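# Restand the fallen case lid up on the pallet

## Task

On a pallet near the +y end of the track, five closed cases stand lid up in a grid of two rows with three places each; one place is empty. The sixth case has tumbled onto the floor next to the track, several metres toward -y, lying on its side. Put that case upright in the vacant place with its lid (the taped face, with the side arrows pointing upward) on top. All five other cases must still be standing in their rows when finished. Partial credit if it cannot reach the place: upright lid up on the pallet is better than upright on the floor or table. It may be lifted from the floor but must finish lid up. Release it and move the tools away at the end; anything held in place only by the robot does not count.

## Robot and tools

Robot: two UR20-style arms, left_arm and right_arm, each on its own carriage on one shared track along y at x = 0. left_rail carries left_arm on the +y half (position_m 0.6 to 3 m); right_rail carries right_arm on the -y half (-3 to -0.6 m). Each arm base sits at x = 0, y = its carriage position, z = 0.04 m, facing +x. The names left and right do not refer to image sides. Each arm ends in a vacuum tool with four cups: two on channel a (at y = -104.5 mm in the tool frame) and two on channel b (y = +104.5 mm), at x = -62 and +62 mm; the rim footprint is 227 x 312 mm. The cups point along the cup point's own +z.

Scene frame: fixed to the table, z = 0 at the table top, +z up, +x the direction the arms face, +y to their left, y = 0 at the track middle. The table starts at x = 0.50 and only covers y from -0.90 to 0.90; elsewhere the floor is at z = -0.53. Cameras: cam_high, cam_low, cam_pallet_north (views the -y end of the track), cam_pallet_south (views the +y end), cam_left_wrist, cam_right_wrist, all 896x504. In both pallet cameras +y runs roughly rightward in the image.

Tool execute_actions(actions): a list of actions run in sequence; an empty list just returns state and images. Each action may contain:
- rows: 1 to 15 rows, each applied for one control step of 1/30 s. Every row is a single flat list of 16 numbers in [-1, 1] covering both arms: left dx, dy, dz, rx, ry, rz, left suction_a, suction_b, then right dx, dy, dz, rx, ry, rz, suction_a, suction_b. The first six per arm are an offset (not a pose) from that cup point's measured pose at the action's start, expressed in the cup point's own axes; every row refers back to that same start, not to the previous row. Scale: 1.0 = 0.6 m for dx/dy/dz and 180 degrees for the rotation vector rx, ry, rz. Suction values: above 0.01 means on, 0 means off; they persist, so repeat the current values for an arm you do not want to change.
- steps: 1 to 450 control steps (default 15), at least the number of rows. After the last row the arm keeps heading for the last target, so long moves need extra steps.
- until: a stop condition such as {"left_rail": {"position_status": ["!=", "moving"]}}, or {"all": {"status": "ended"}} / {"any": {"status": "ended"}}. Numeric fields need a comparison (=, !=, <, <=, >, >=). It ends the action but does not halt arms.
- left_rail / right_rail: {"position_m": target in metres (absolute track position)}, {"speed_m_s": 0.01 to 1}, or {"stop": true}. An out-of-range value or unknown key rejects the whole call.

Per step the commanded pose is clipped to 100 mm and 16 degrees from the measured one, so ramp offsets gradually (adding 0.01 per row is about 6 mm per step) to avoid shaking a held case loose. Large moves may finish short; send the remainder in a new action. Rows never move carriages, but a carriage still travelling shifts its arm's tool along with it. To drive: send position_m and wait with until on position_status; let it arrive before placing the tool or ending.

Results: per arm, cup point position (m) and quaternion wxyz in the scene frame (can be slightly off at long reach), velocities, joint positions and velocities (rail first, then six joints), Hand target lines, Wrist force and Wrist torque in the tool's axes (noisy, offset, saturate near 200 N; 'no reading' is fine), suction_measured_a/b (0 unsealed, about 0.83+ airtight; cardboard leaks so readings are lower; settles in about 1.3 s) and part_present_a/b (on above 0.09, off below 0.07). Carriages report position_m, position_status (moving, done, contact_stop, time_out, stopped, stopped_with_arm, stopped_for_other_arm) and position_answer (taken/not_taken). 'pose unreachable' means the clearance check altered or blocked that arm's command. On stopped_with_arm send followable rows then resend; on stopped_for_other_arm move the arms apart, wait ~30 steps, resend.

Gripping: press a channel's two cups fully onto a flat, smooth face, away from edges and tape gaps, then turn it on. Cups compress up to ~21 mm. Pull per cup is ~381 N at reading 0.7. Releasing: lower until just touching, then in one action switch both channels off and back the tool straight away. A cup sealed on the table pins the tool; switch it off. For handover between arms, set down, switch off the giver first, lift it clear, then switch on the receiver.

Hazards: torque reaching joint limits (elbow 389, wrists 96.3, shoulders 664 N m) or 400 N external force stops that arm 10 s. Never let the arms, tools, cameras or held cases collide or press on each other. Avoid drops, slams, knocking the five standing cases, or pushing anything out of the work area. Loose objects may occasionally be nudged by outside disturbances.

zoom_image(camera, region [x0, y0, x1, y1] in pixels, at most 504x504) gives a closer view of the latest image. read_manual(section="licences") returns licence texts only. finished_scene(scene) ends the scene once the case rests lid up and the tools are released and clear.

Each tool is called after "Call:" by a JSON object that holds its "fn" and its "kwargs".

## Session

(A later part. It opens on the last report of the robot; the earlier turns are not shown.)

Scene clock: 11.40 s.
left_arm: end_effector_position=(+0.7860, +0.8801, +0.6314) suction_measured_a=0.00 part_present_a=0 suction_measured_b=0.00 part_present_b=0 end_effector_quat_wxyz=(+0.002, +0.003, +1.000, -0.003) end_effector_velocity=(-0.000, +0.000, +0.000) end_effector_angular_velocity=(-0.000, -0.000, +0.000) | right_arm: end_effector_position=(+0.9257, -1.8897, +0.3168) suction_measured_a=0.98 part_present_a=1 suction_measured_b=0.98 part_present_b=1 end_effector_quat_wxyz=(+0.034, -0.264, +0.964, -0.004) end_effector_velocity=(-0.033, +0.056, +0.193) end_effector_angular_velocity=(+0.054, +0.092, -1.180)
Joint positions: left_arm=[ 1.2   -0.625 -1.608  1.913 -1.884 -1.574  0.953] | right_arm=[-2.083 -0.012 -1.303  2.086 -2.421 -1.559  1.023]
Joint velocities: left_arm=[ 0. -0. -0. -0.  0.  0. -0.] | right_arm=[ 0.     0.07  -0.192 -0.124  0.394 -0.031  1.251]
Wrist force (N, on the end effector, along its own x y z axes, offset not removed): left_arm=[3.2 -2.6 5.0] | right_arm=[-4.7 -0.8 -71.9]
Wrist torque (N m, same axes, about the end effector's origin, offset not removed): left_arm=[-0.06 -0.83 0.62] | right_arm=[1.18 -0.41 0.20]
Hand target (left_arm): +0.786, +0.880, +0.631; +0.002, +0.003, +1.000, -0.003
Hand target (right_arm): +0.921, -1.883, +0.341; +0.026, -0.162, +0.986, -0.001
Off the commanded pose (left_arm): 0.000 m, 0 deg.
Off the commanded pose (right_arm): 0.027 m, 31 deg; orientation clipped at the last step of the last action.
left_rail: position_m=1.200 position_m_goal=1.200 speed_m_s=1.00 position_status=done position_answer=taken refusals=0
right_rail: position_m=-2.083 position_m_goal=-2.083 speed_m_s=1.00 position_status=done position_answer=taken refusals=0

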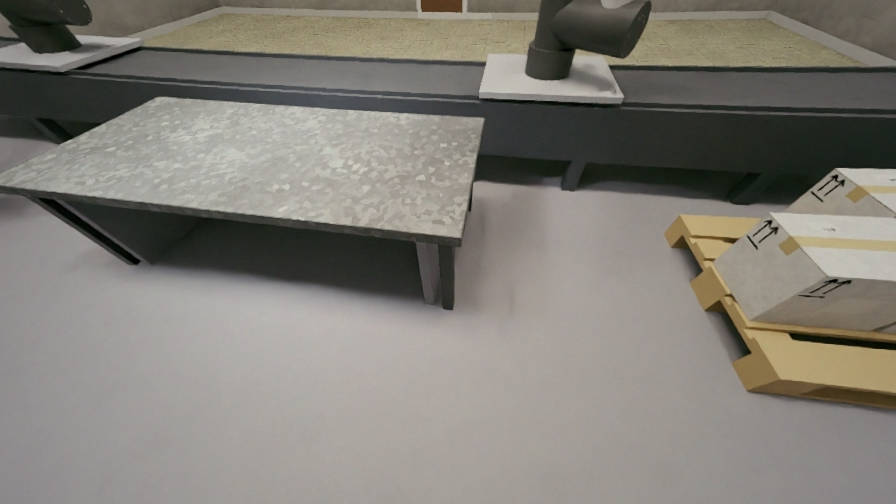

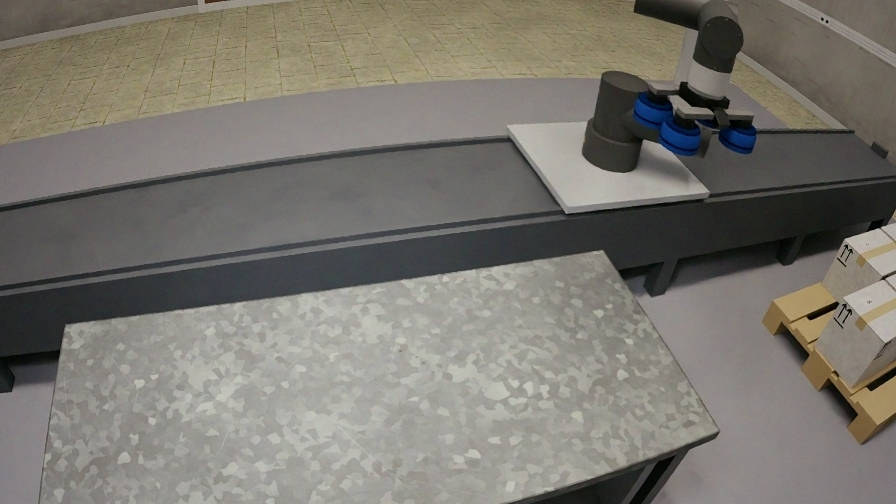

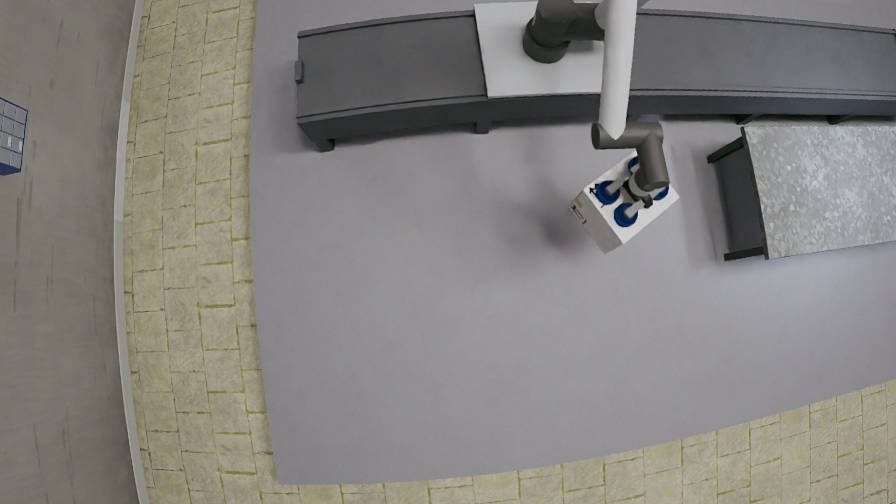

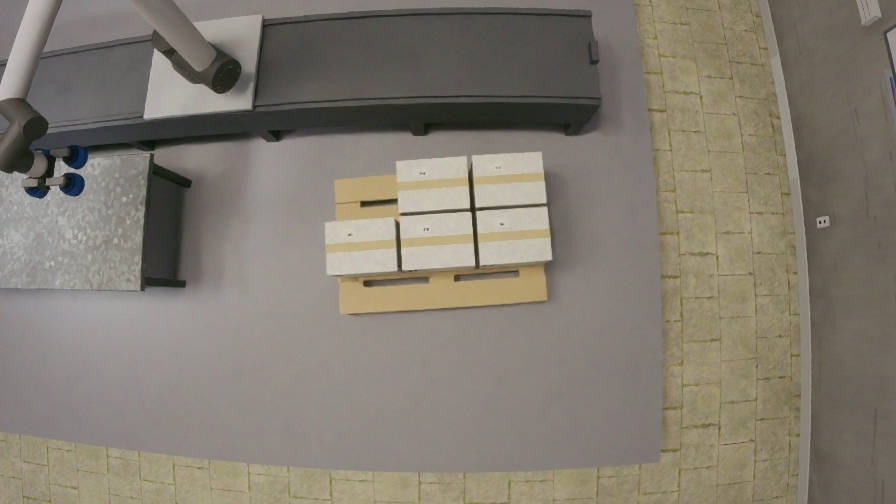

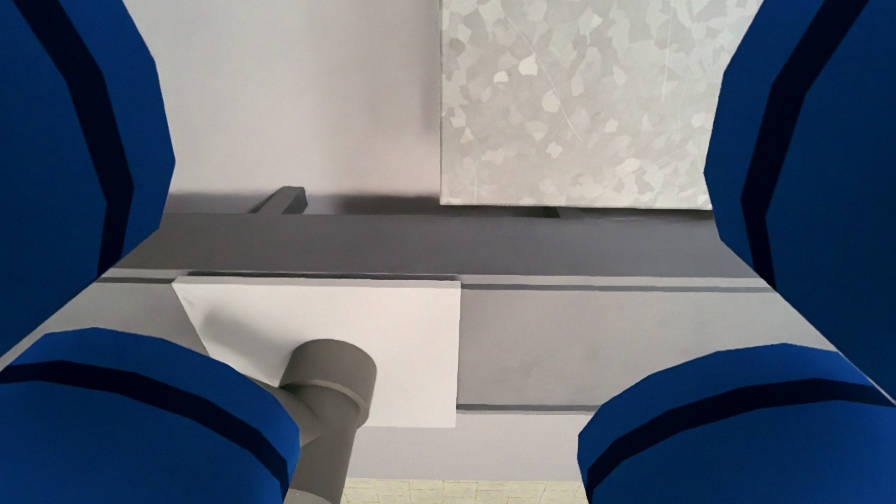

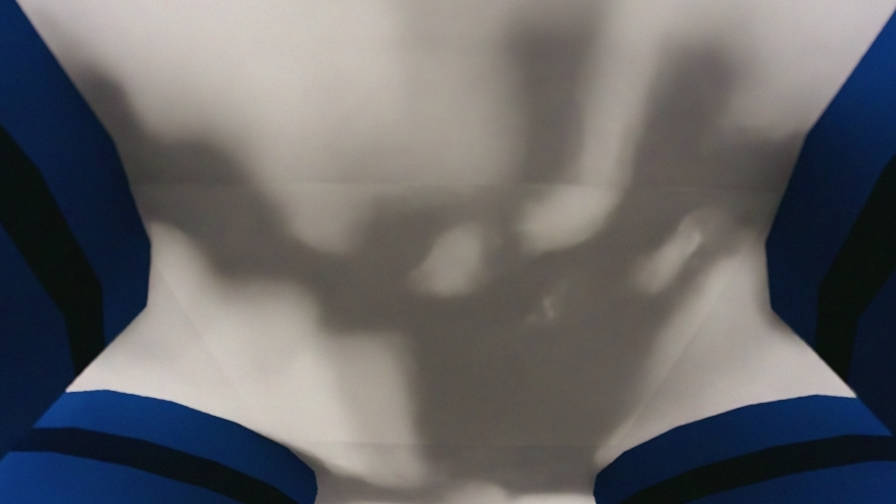

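Call:
{"fn": "execute_actions", "kwargs": {"actions": [{"rows":[
[0,0,0,0,0,0,0,0, -0.005,0.02,-0.045,-0.002,0.015,0.068,1,1],
[0,0,0,0,0,0,0,0, -0.01,0.03,-0.055,-0.005,0.03,0.071,1,1],
[0,0,0,0,0,0,0,0, -0.02,0.045,-0.065,-0.01,0.05,0.075,1,1],
[0,0,0,0,0,0,0,0, -0.03,0.06,-0.075,-0.016,0.075,0.08,1,1],
[0,0,0,0,0,0,0,0, -0.04,0.075,-0.085,-0.024,0.105,0.085,1,1],
[0,0,0,0,0,0,0,0, -0.05,0.09,-0.095,-0.033,0.14,0.09,1,1],
[0,0,0,0,0,0,0,0, -0.06,0.11,-0.103,-0.045,0.18,0.095,1,1],
[0,0,0,0,0,0,0,0, -0.07,0.13,-0.103,-0.06,0.23,0.1,1,1],
[0,0,0,0,0,0,0,0, -0.085,0.15,-0.103,-0.08,0.3,0.11,1,1],
[0,0,0,0,0,0,0,0, -0.1,0.17,-0.103,-0.105,0.4,0.12,1,1],
[0,0,0,0,0,0,0,0, -0.11,0.19,-0.103,-0.1366,0.5087,0.1326,1,1],
[0,0,0,0,0,0,0,0, -0.12,0.21,-0.103,-0.1366,0.5087,0.1326,1,1],
[0,0,0,0,0,0,0,0, -0.13,0.225,-0.103,-0.1366,0.5087,0.1326,1,1],
[0,0,0,0,0,0,0,0, -0.14,0.242,-0.103,-0.1366,0.5087,0.1326,1,1]
],"steps":50,"right_rail":{"position_m":-0.6}}]}}

Scene clock: 14.57 s.
left_arm: end_effector_position=(+0.7860, +0.8801, +0.6314) suction_measured_a=0.00 part_present_a=0 suction_measured_b=0.00 part_present_b=0 end_effector_quat_wxyz=(+0.002, +0.003, +1.000, -0.003) end_effector_velocity=(+0.000, -0.000, -0.000) end_effector_angular_velocity=(+0.000, +0.000, +0.000) | right_arm: end_effector_position=(+0.9210, -0.3599, +0.3803) suction_measured_a=0.98 part_present_a=1 suction_measured_b=0.98 part_present_b=1 end_effector_quat_wxyz=(+0.696, +0.002, -0.718, -0.000) end_effector_velocity=(-0.009, +0.697, -0.003) end_effector_angular_velocity=(-0.021, +0.242, -0.021)
Joint positions: left_arm=[ 1.2   -0.625 -1.608  1.913 -1.884 -1.574  0.953] | right_arm=[-0.72   0.13  -0.801  1.297 -0.528 -1.443  1.572]
Joint velocities: left_arm=[ 0. -0.  0.  0.  0. -0. -0.] | right_arm=[ 0.698 -0.005  0.073 -0.03   0.2    0.016 -0.01 ]
Wrist force (N, on the end effector, along its own x y z axes, offset not removed): left_arm=[2.9 -0.8 4.3] | right_arm=[61.8 18.3 0.4]
Wrist torque (N m, same axes, about the end effector's origin, offset not removed): left_arm=[0.14 -0.85 0.59] | right_arm=[-0.34 6.70 1.76]
Hand target (left_arm): +0.786, +0.880, +0.631; +0.002, +0.003, +1.000, -0.003
Hand target (right_arm): +0.920, -0.330, +0.380; +0.707, +0.000, -0.707, -0.000
Off the commanded pose (left_arm): 0.000 m, 0 deg.
Off the commanded pose (right_arm): 0.002 m, 2 deg.
left_rail: position_m=1.200 position_m_goal=1.200 speed_m_s=1.00 position_status=done position_answer=taken refusals=0
right_rail: position_m=-0.720 position_m_goal=-0.600 speed_m_s=1.00 position_status=moving position_answer=taken refusals=0

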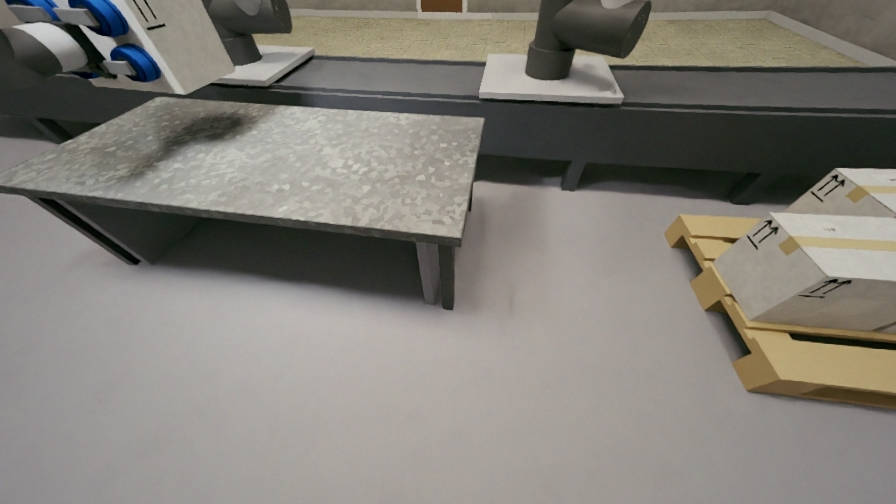

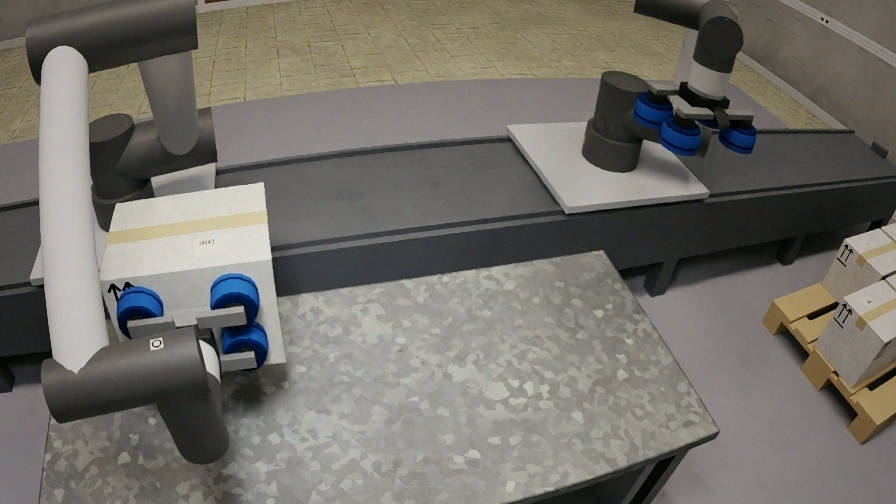

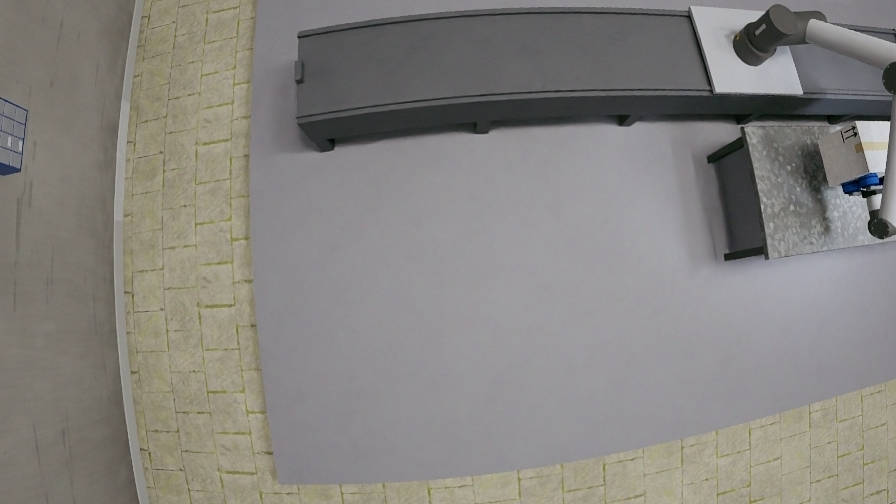

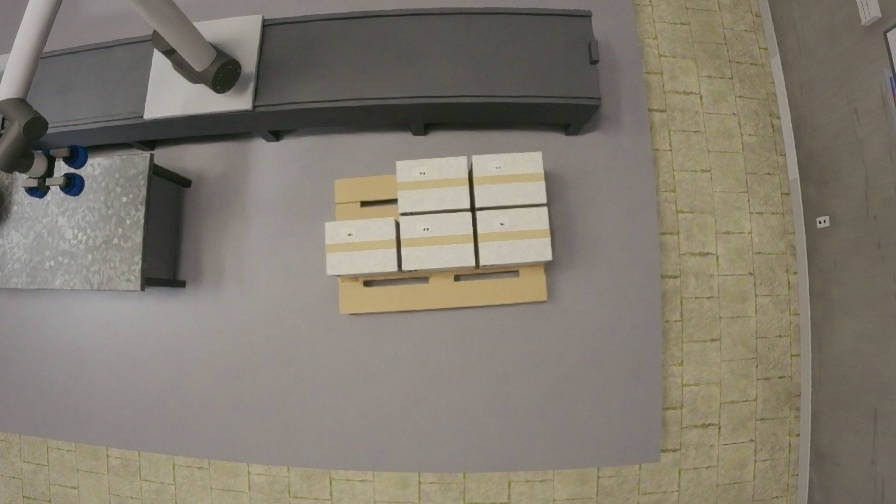

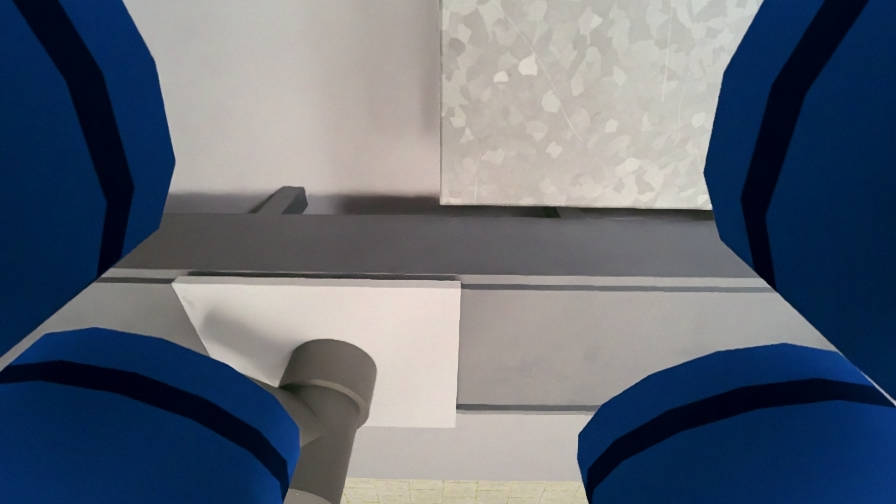

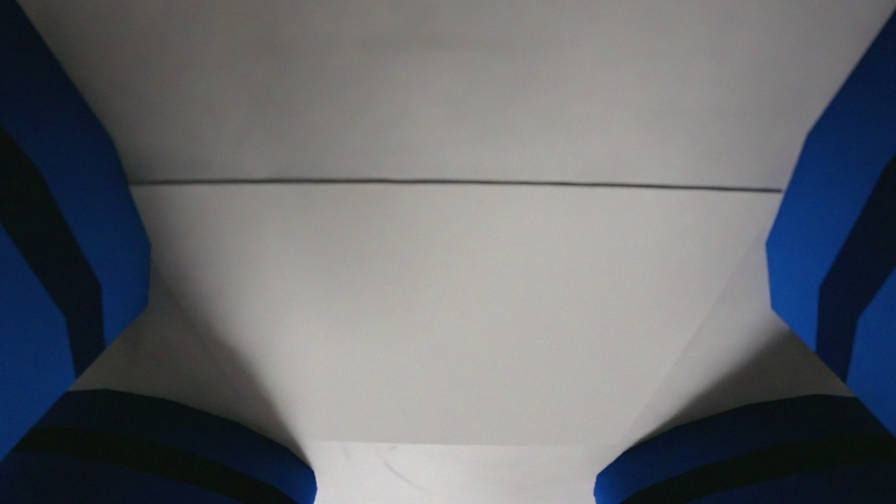

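Call:
{"fn": "execute_actions", "kwargs": {"actions": [{"steps":2},{"rows":[
[0,0,0,0,0,0,0,0, -0.015,0,0,0,0,0,1,1],
[0,0,0,0,0,0,0,0, -0.04,0,0,0,0,0,1,1],
[0,0,0,0,0,0,0,0, -0.07,0,0,0,0,0,1,1],
[0,0,0,0,0,0,0,0, -0.105,0,0,0,0,0,1,1],
[0,0,0,0,0,0,0,0, -0.14,0,0,0,0,0,1,1],
[0,0,0,0,0,0,0,0, -0.175,0,0,0,0,0,1,1],
[0,0,0,0,0,0,0,0, -0.21,0,0,0,0,0,1,1],
[0,0,0,0,0,0,0,0, -0.24,0,0,0,0,0,1,1],
[0,0,0,0,0,0,0,0, -0.27,0,0,0,0,0,1,1],
[0,0,0,0,0,0,0,0, -0.295,0,0,0,0,0,1,1],
[0,0,0,0,0,0,0,0, -0.315,0,0,0,0,0,1,1],
[0,0,0,0,0,0,0,0, -0.33,0,0,0,0,0,1,1],
[0,0,0,0,0,0,0,0, -0.34,0,0,0,0,0,1,1]
],"steps":24}]}}

Scene clock: 15.90 s.
left_arm: end_effector_position=(+0.7860, +0.8801, +0.6314) suction_measured_a=0.00 part_present_a=0 suction_measured_b=0.00 part_present_b=0 end_effector_quat_wxyz=(+0.002, +0.003, +1.000, -0.003) end_effector_velocity=(+0.000, -0.000, -0.000) end_effector_angular_velocity=(+0.000, -0.000, +0.000) | right_arm: end_effector_position=(+0.9195, -0.2401, +0.1801) suction_measured_a=0.98 part_present_a=1 suction_measured_b=0.98 part_present_b=1 end_effector_quat_wxyz=(+0.707, +0.000, -0.707, -0.000) end_effector_velocity=(+0.004, +0.001, -0.031) end_effector_angular_velocity=(+0.000, -0.004, -0.001)
Joint positions: left_arm=[ 1.2   -0.625 -1.608  1.913 -1.884 -1.574  0.953] | right_arm=[-0.6    0.129 -0.658  1.348 -0.691 -1.441  1.57 ]
Joint velocities: left_arm=[ 0. -0.  0.  0. -0.  0. -0.] | right_arm=[ 0.     0.     0.026 -0.005 -0.025  0.002  0.   ]
Wrist force (N, on the end effector, along its own x y z axes, offset not removed): left_arm=[2.7 -2.0 4.4] | right_arm=[61.3 0.8 -1.6]
Wrist torque (N m, same axes, about the end effector's origin, offset not removed): left_arm=[0.10 -0.83 0.60] | right_arm=[0.39 5.95 1.88]
Hand target (left_arm): +0.786, +0.880, +0.631; +0.002, +0.003, +1.000, -0.003
Hand target (right_arm): +0.920, -0.240, +0.176; +0.707, +0.000, -0.708, -0.000
Off the commanded pose (left_arm): 0.000 m, 0 deg.
Off the commanded pose (right_arm): 0.004 m, 0 deg.
left_rail: position_m=1.200 position_m_goal=1.200 speed_m_s=1.00 position_status=done position_answer=taken refusals=0
right_rail: position_m=-0.600 position_m_goal=-0.600 speed_m_s=1.00 position_status=done position_answer=taken refusals=0

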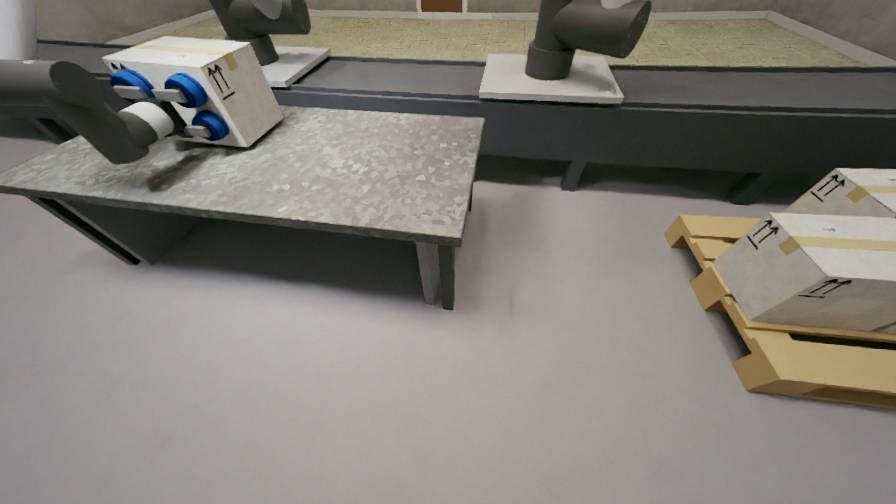

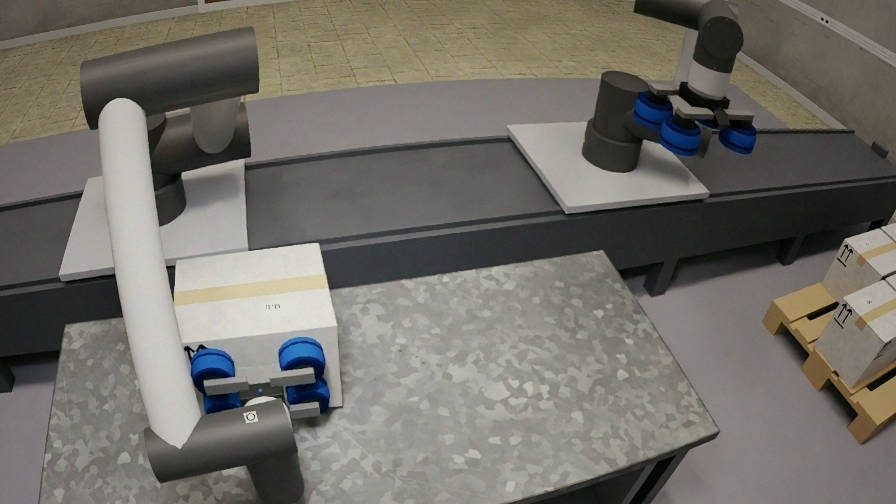

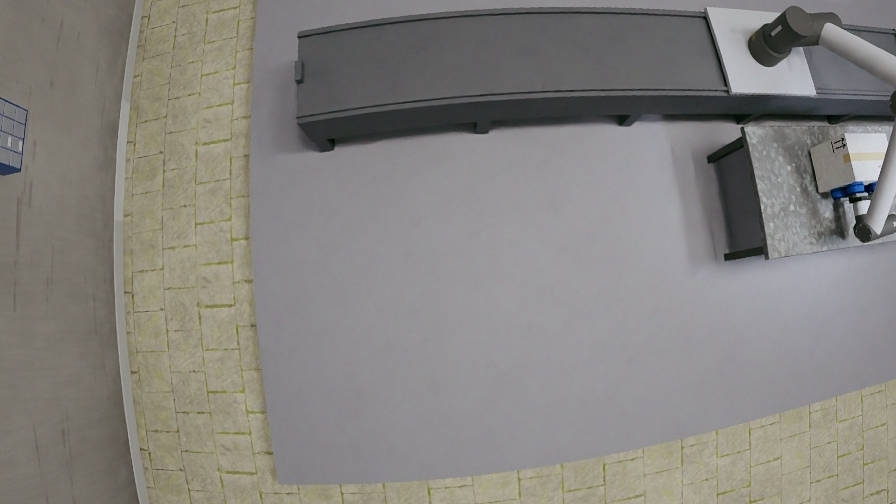

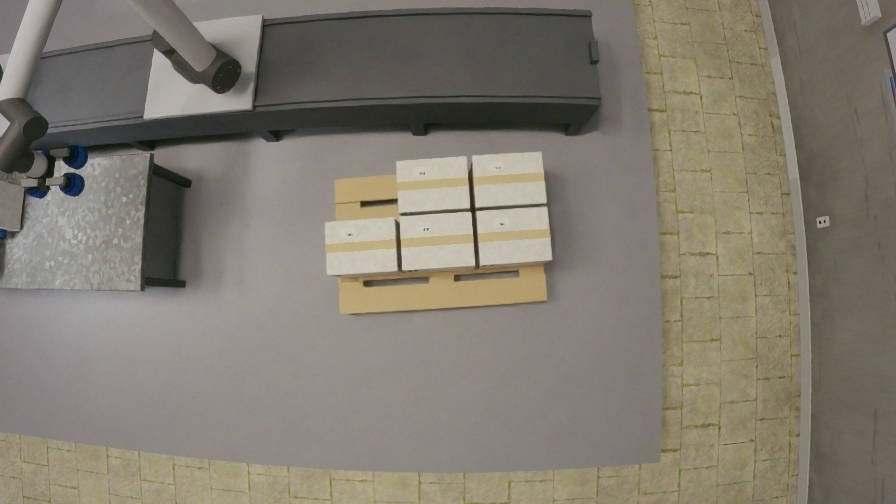

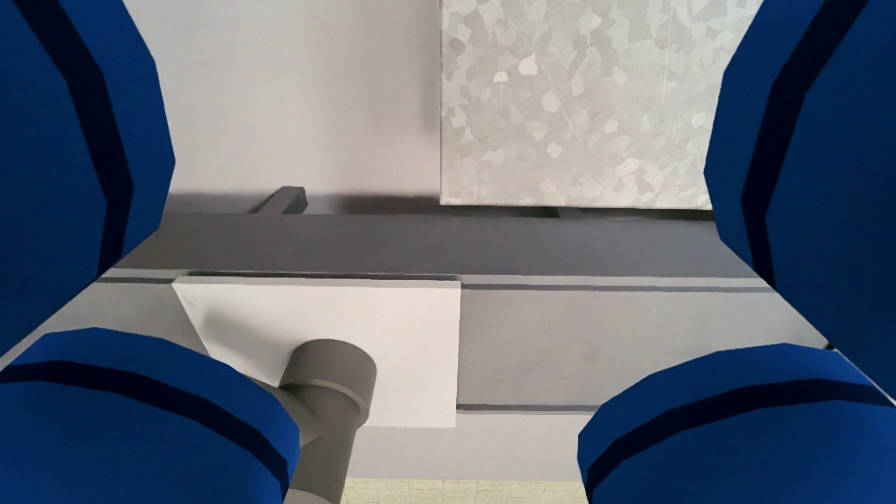

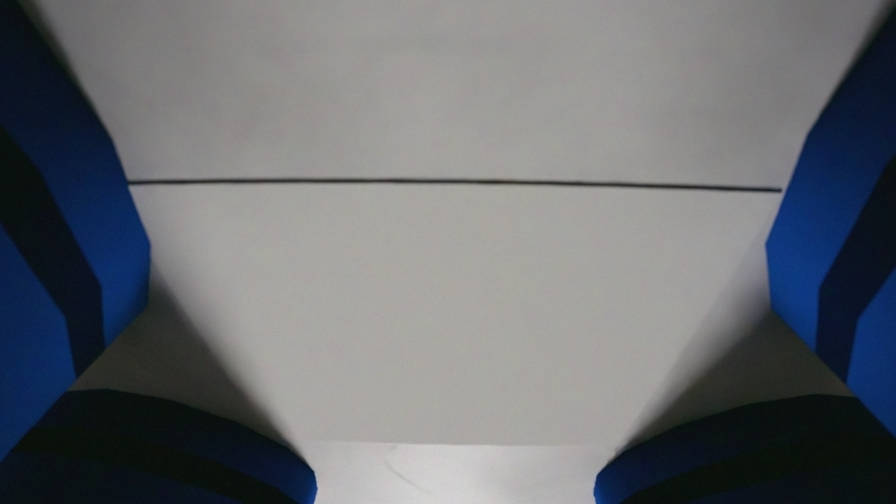

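Call:
{"fn": "execute_actions", "kwargs": {"actions": [{"rows":[
[0,0,0,0,0,0,0,0, -0.012,0,0,0,0,0,1,1],
[0,0,0,0,0,0,0,0, -0.017,0,0,0,0,0,1,1],
[0,0,0,0,0,0,0,0, -0.022,0,0,0,0,0,1,1]
],"steps":9}]}}

Scene clock: 16.40 s.
left_arm: end_effector_position=(+0.7860, +0.8801, +0.6314) suction_measured_a=0.00 part_present_a=0 suction_measured_b=0.00 part_present_b=0 end_effector_quat_wxyz=(+0.002, +0.003, +1.000, -0.003) end_effector_velocity=(-0.000, +0.000, +0.000) end_effector_angular_velocity=(-0.000, -0.000, +0.000) | right_arm: end_effector_position=(+0.9196, -0.2400, +0.1688) suction_measured_a=0.98 part_present_a=1 suction_measured_b=0.98 part_present_b=1 end_effector_quat_wxyz=(+0.707, +0.000, -0.707, -0.000) end_effector_velocity=(-0.001, -0.000, -0.015) end_effector_angular_velocity=(-0.000, +0.002, -0.000)
Joint positions: left_arm=[ 1.2   -0.625 -1.608  1.913 -1.884 -1.574  0.953] | right_arm=[-0.6    0.129 -0.649  1.349 -0.701 -1.441  1.571]
Joint velocities: left_arm=[ 0. -0. -0.  0. -0. -0. -0.] | right_arm=[ 0.     0.     0.011  0.003 -0.012  0.    -0.   ]
Wrist force (N, on the end effector, along its own x y z axes, offset not removed): left_arm=[2.1 -3.6 5.9] | right_arm=[59.5 0.5 -1.0]
Wrist torque (N m, same axes, about the end effector's origin, offset not removed): left_arm=[-0.12 -0.70 0.66] | right_arm=[0.36 6.45 1.73]
Hand target (left_arm): +0.786, +0.880, +0.631; +0.002, +0.003, +1.000, -0.003
Hand target (right_arm): +0.920, -0.240, +0.167; +0.707, +0.000, -0.707, -0.000
Off the commanded pose (left_arm): 0.000 m, 0 deg.
Off the commanded pose (right_arm): 0.002 m, 0 deg.
left_rail: position_m=1.200 position_m_goal=1.200 speed_m_s=1.00 position_status=done position_answer=taken refusals=0
right_rail: position_m=-0.600 position_m_goal=-0.600 speed_m_s=1.00 position_status=done position_answer=taken refusals=0

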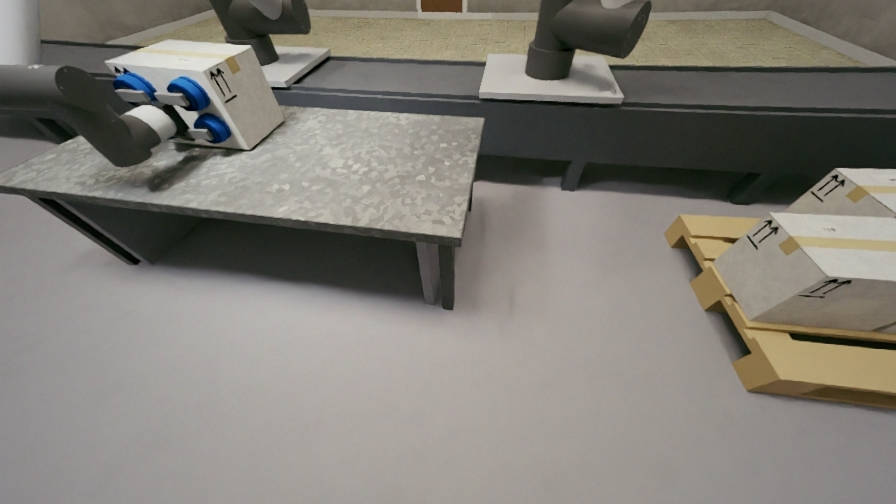

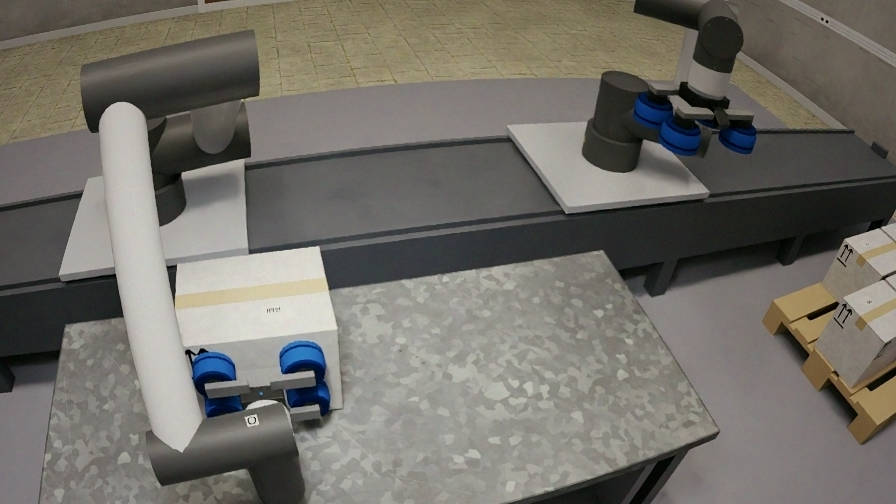

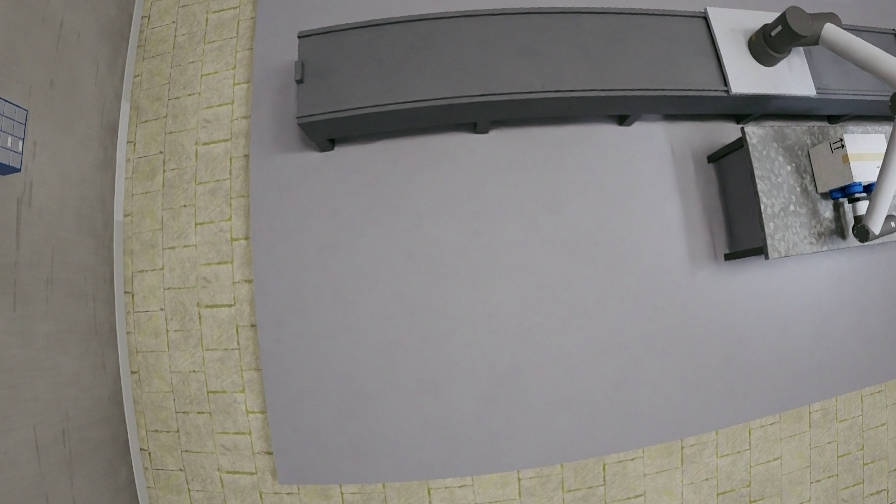

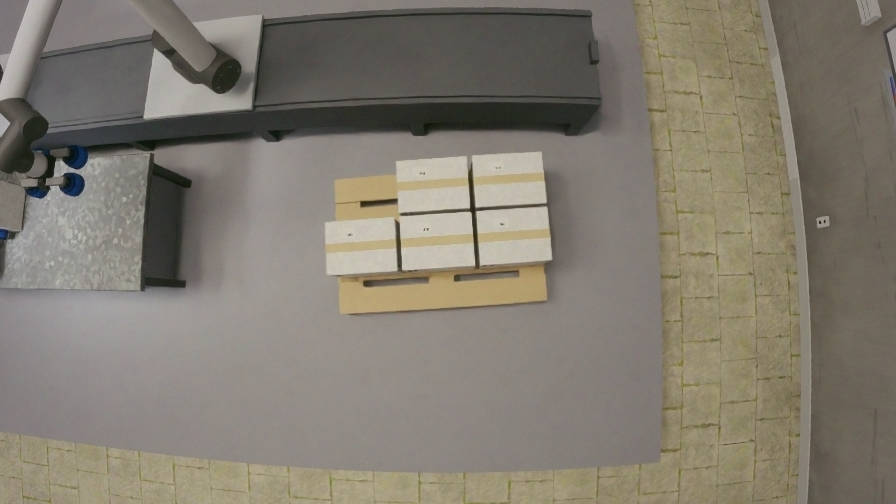

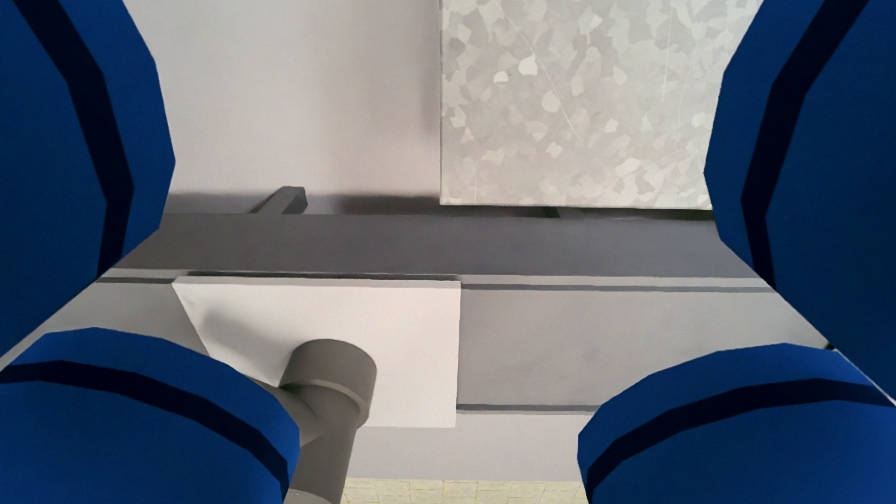

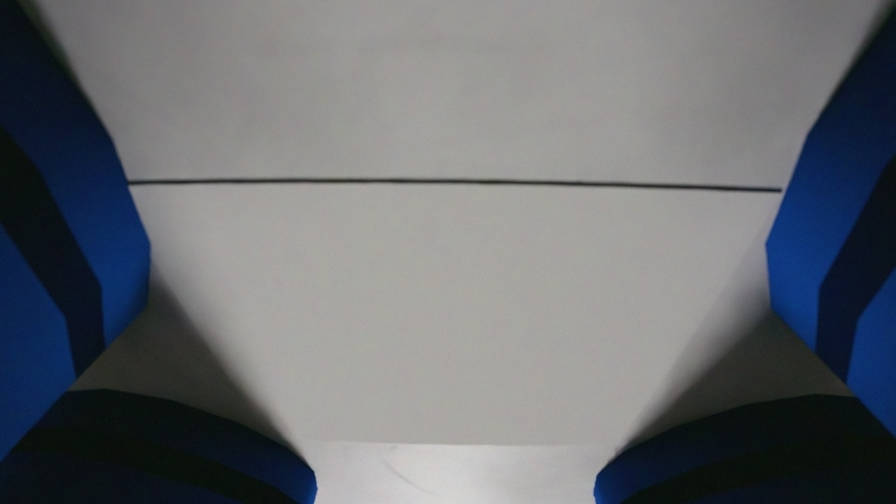

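Call:
{"fn": "execute_actions", "kwargs": {"actions": [{"rows":[
[0,0,0,0,0,0,0,0, -0.008,0,0,0,0,0,1,1],
[0,0,0,0,0,0,0,0, -0.012,0,0,0,0,0,1,1]
],"steps":8}]}}

Scene clock: 16.77 s.
left_arm: end_effector_position=(+0.7860, +0.8801, +0.6314) suction_measured_a=0.00 part_present_a=0 suction_measured_b=0.00 part_present_b=0 end_effector_quat_wxyz=(+0.002, +0.003, +1.000, -0.003) end_effector_velocity=(+0.000, -0.000, -0.000) end_effector_angular_velocity=(+0.000, +0.000, -0.000) | right_arm: end_effector_position=(+0.9196, -0.2400, +0.1628) suction_measured_a=0.98 part_present_a=1 suction_measured_b=0.98 part_present_b=1 end_effector_quat_wxyz=(+0.707, +0.000, -0.707, -0.000) end_effector_velocity=(+0.000, +0.000, -0.010) end_effector_angular_velocity=(-0.000, +0.000, -0.000)
Joint positions: left_arm=[ 1.2   -0.625 -1.608  1.913 -1.884 -1.574  0.953] | right_arm=[-0.6    0.129 -0.645  1.349 -0.706 -1.441  1.571]
Joint velocities: left_arm=[ 0.  0.  0. -0.  0. -0.  0.] | right_arm=[ 0.     0.     0.008  0.    -0.008  0.    -0.   ]
Wrist force (N, on the end effector, along its own x y z axes, offset not removed): left_arm=[1.5 -1.3 4.7] | right_arm=[59.3 -3.9 -1.0]
Wrist torque (N m, same axes, about the end effector's origin, offset not removed): left_arm=[0.10 -0.64 0.61] | right_arm=[-0.23 6.58 1.63]
Hand target (left_arm): +0.786, +0.880, +0.631; +0.002, +0.003, +1.000, -0.003
Hand target (right_arm): +0.920, -0.240, +0.162; +0.707, +0.000, -0.707, -0.000
Off the commanded pose (left_arm): 0.000 m, 0 deg.
Off the commanded pose (right_arm): 0.001 m, 0 deg.
left_rail: position_m=1.200 position_m_goal=1.200 speed_m_s=1.00 position_status=done position_answer=taken refusals=0
right_rail: position_m=-0.600 position_m_goal=-0.600 speed_m_s=1.00 position_status=done position_answer=taken refusals=0

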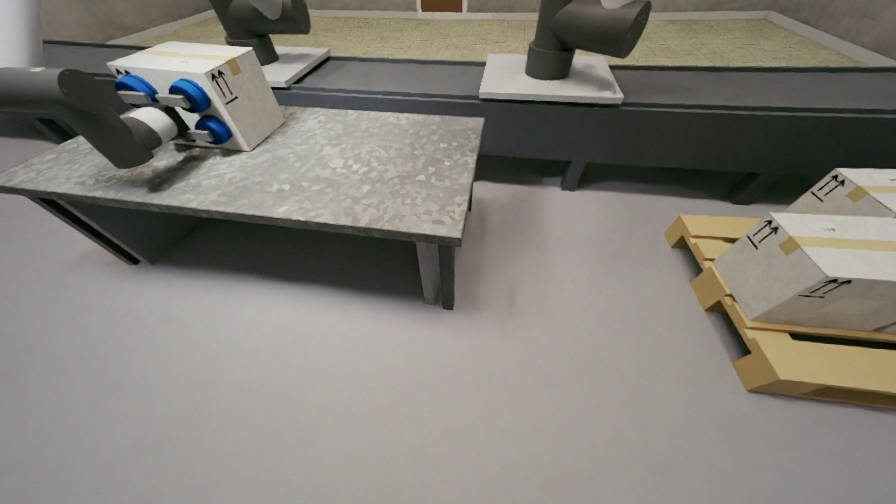

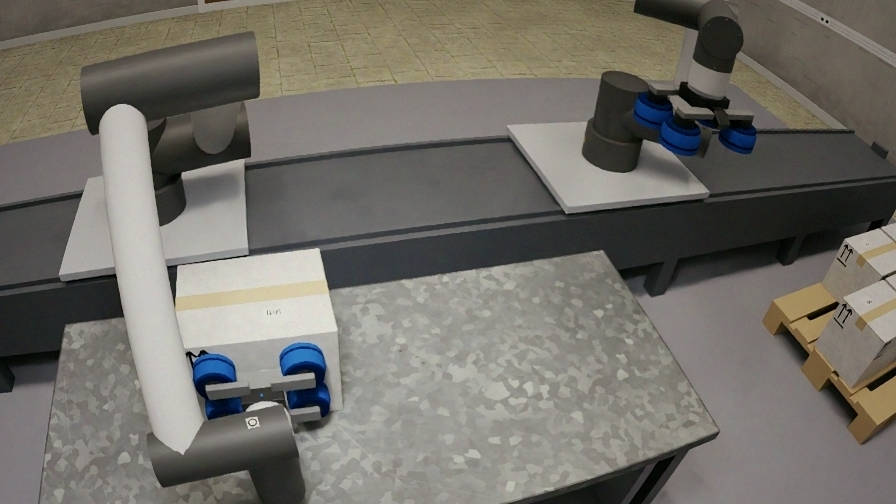

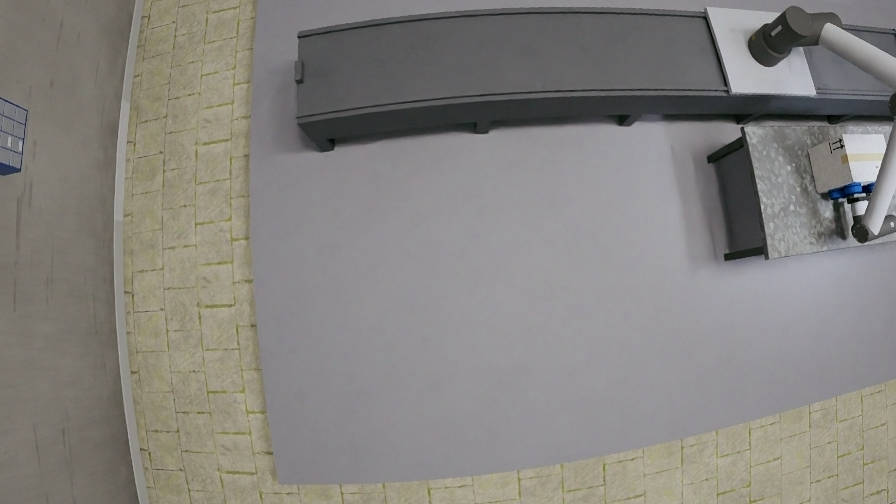

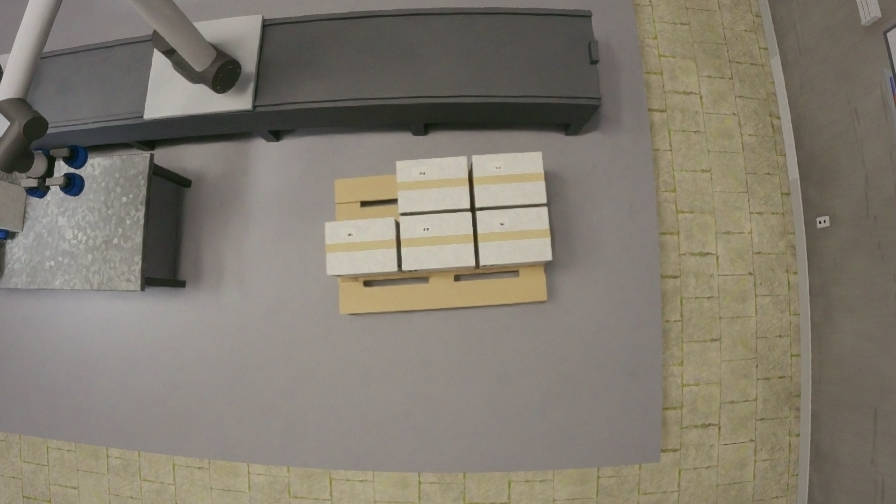

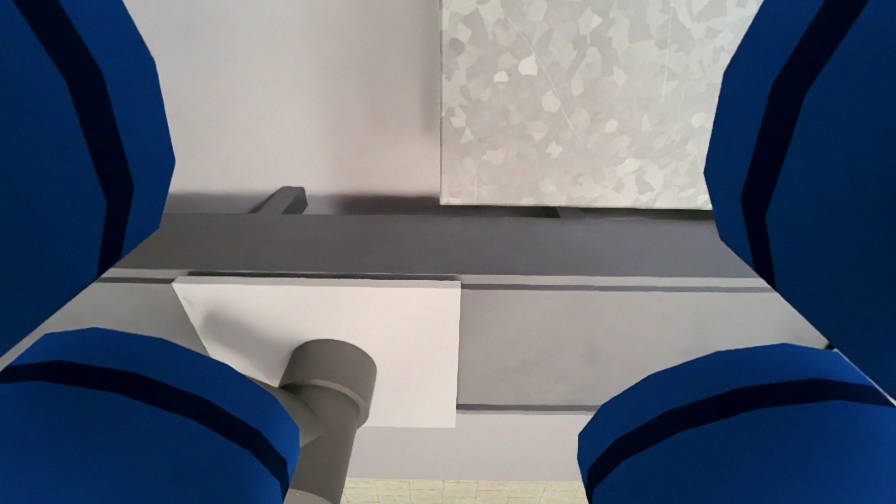

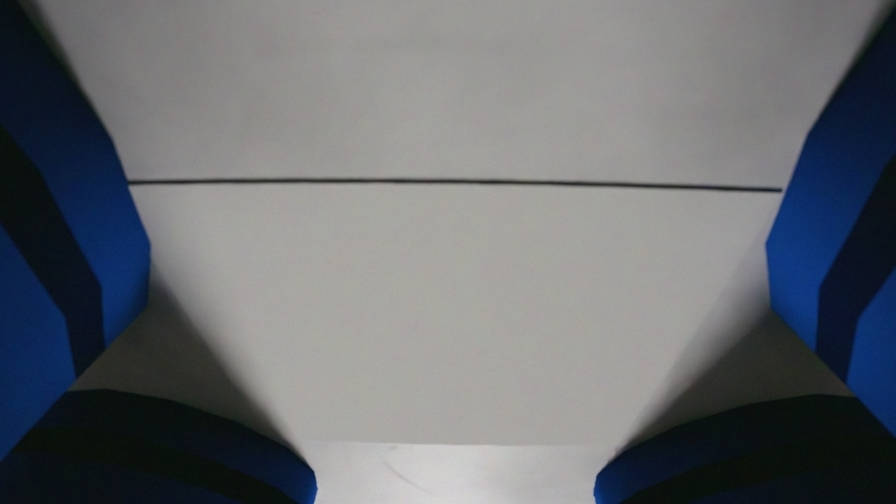

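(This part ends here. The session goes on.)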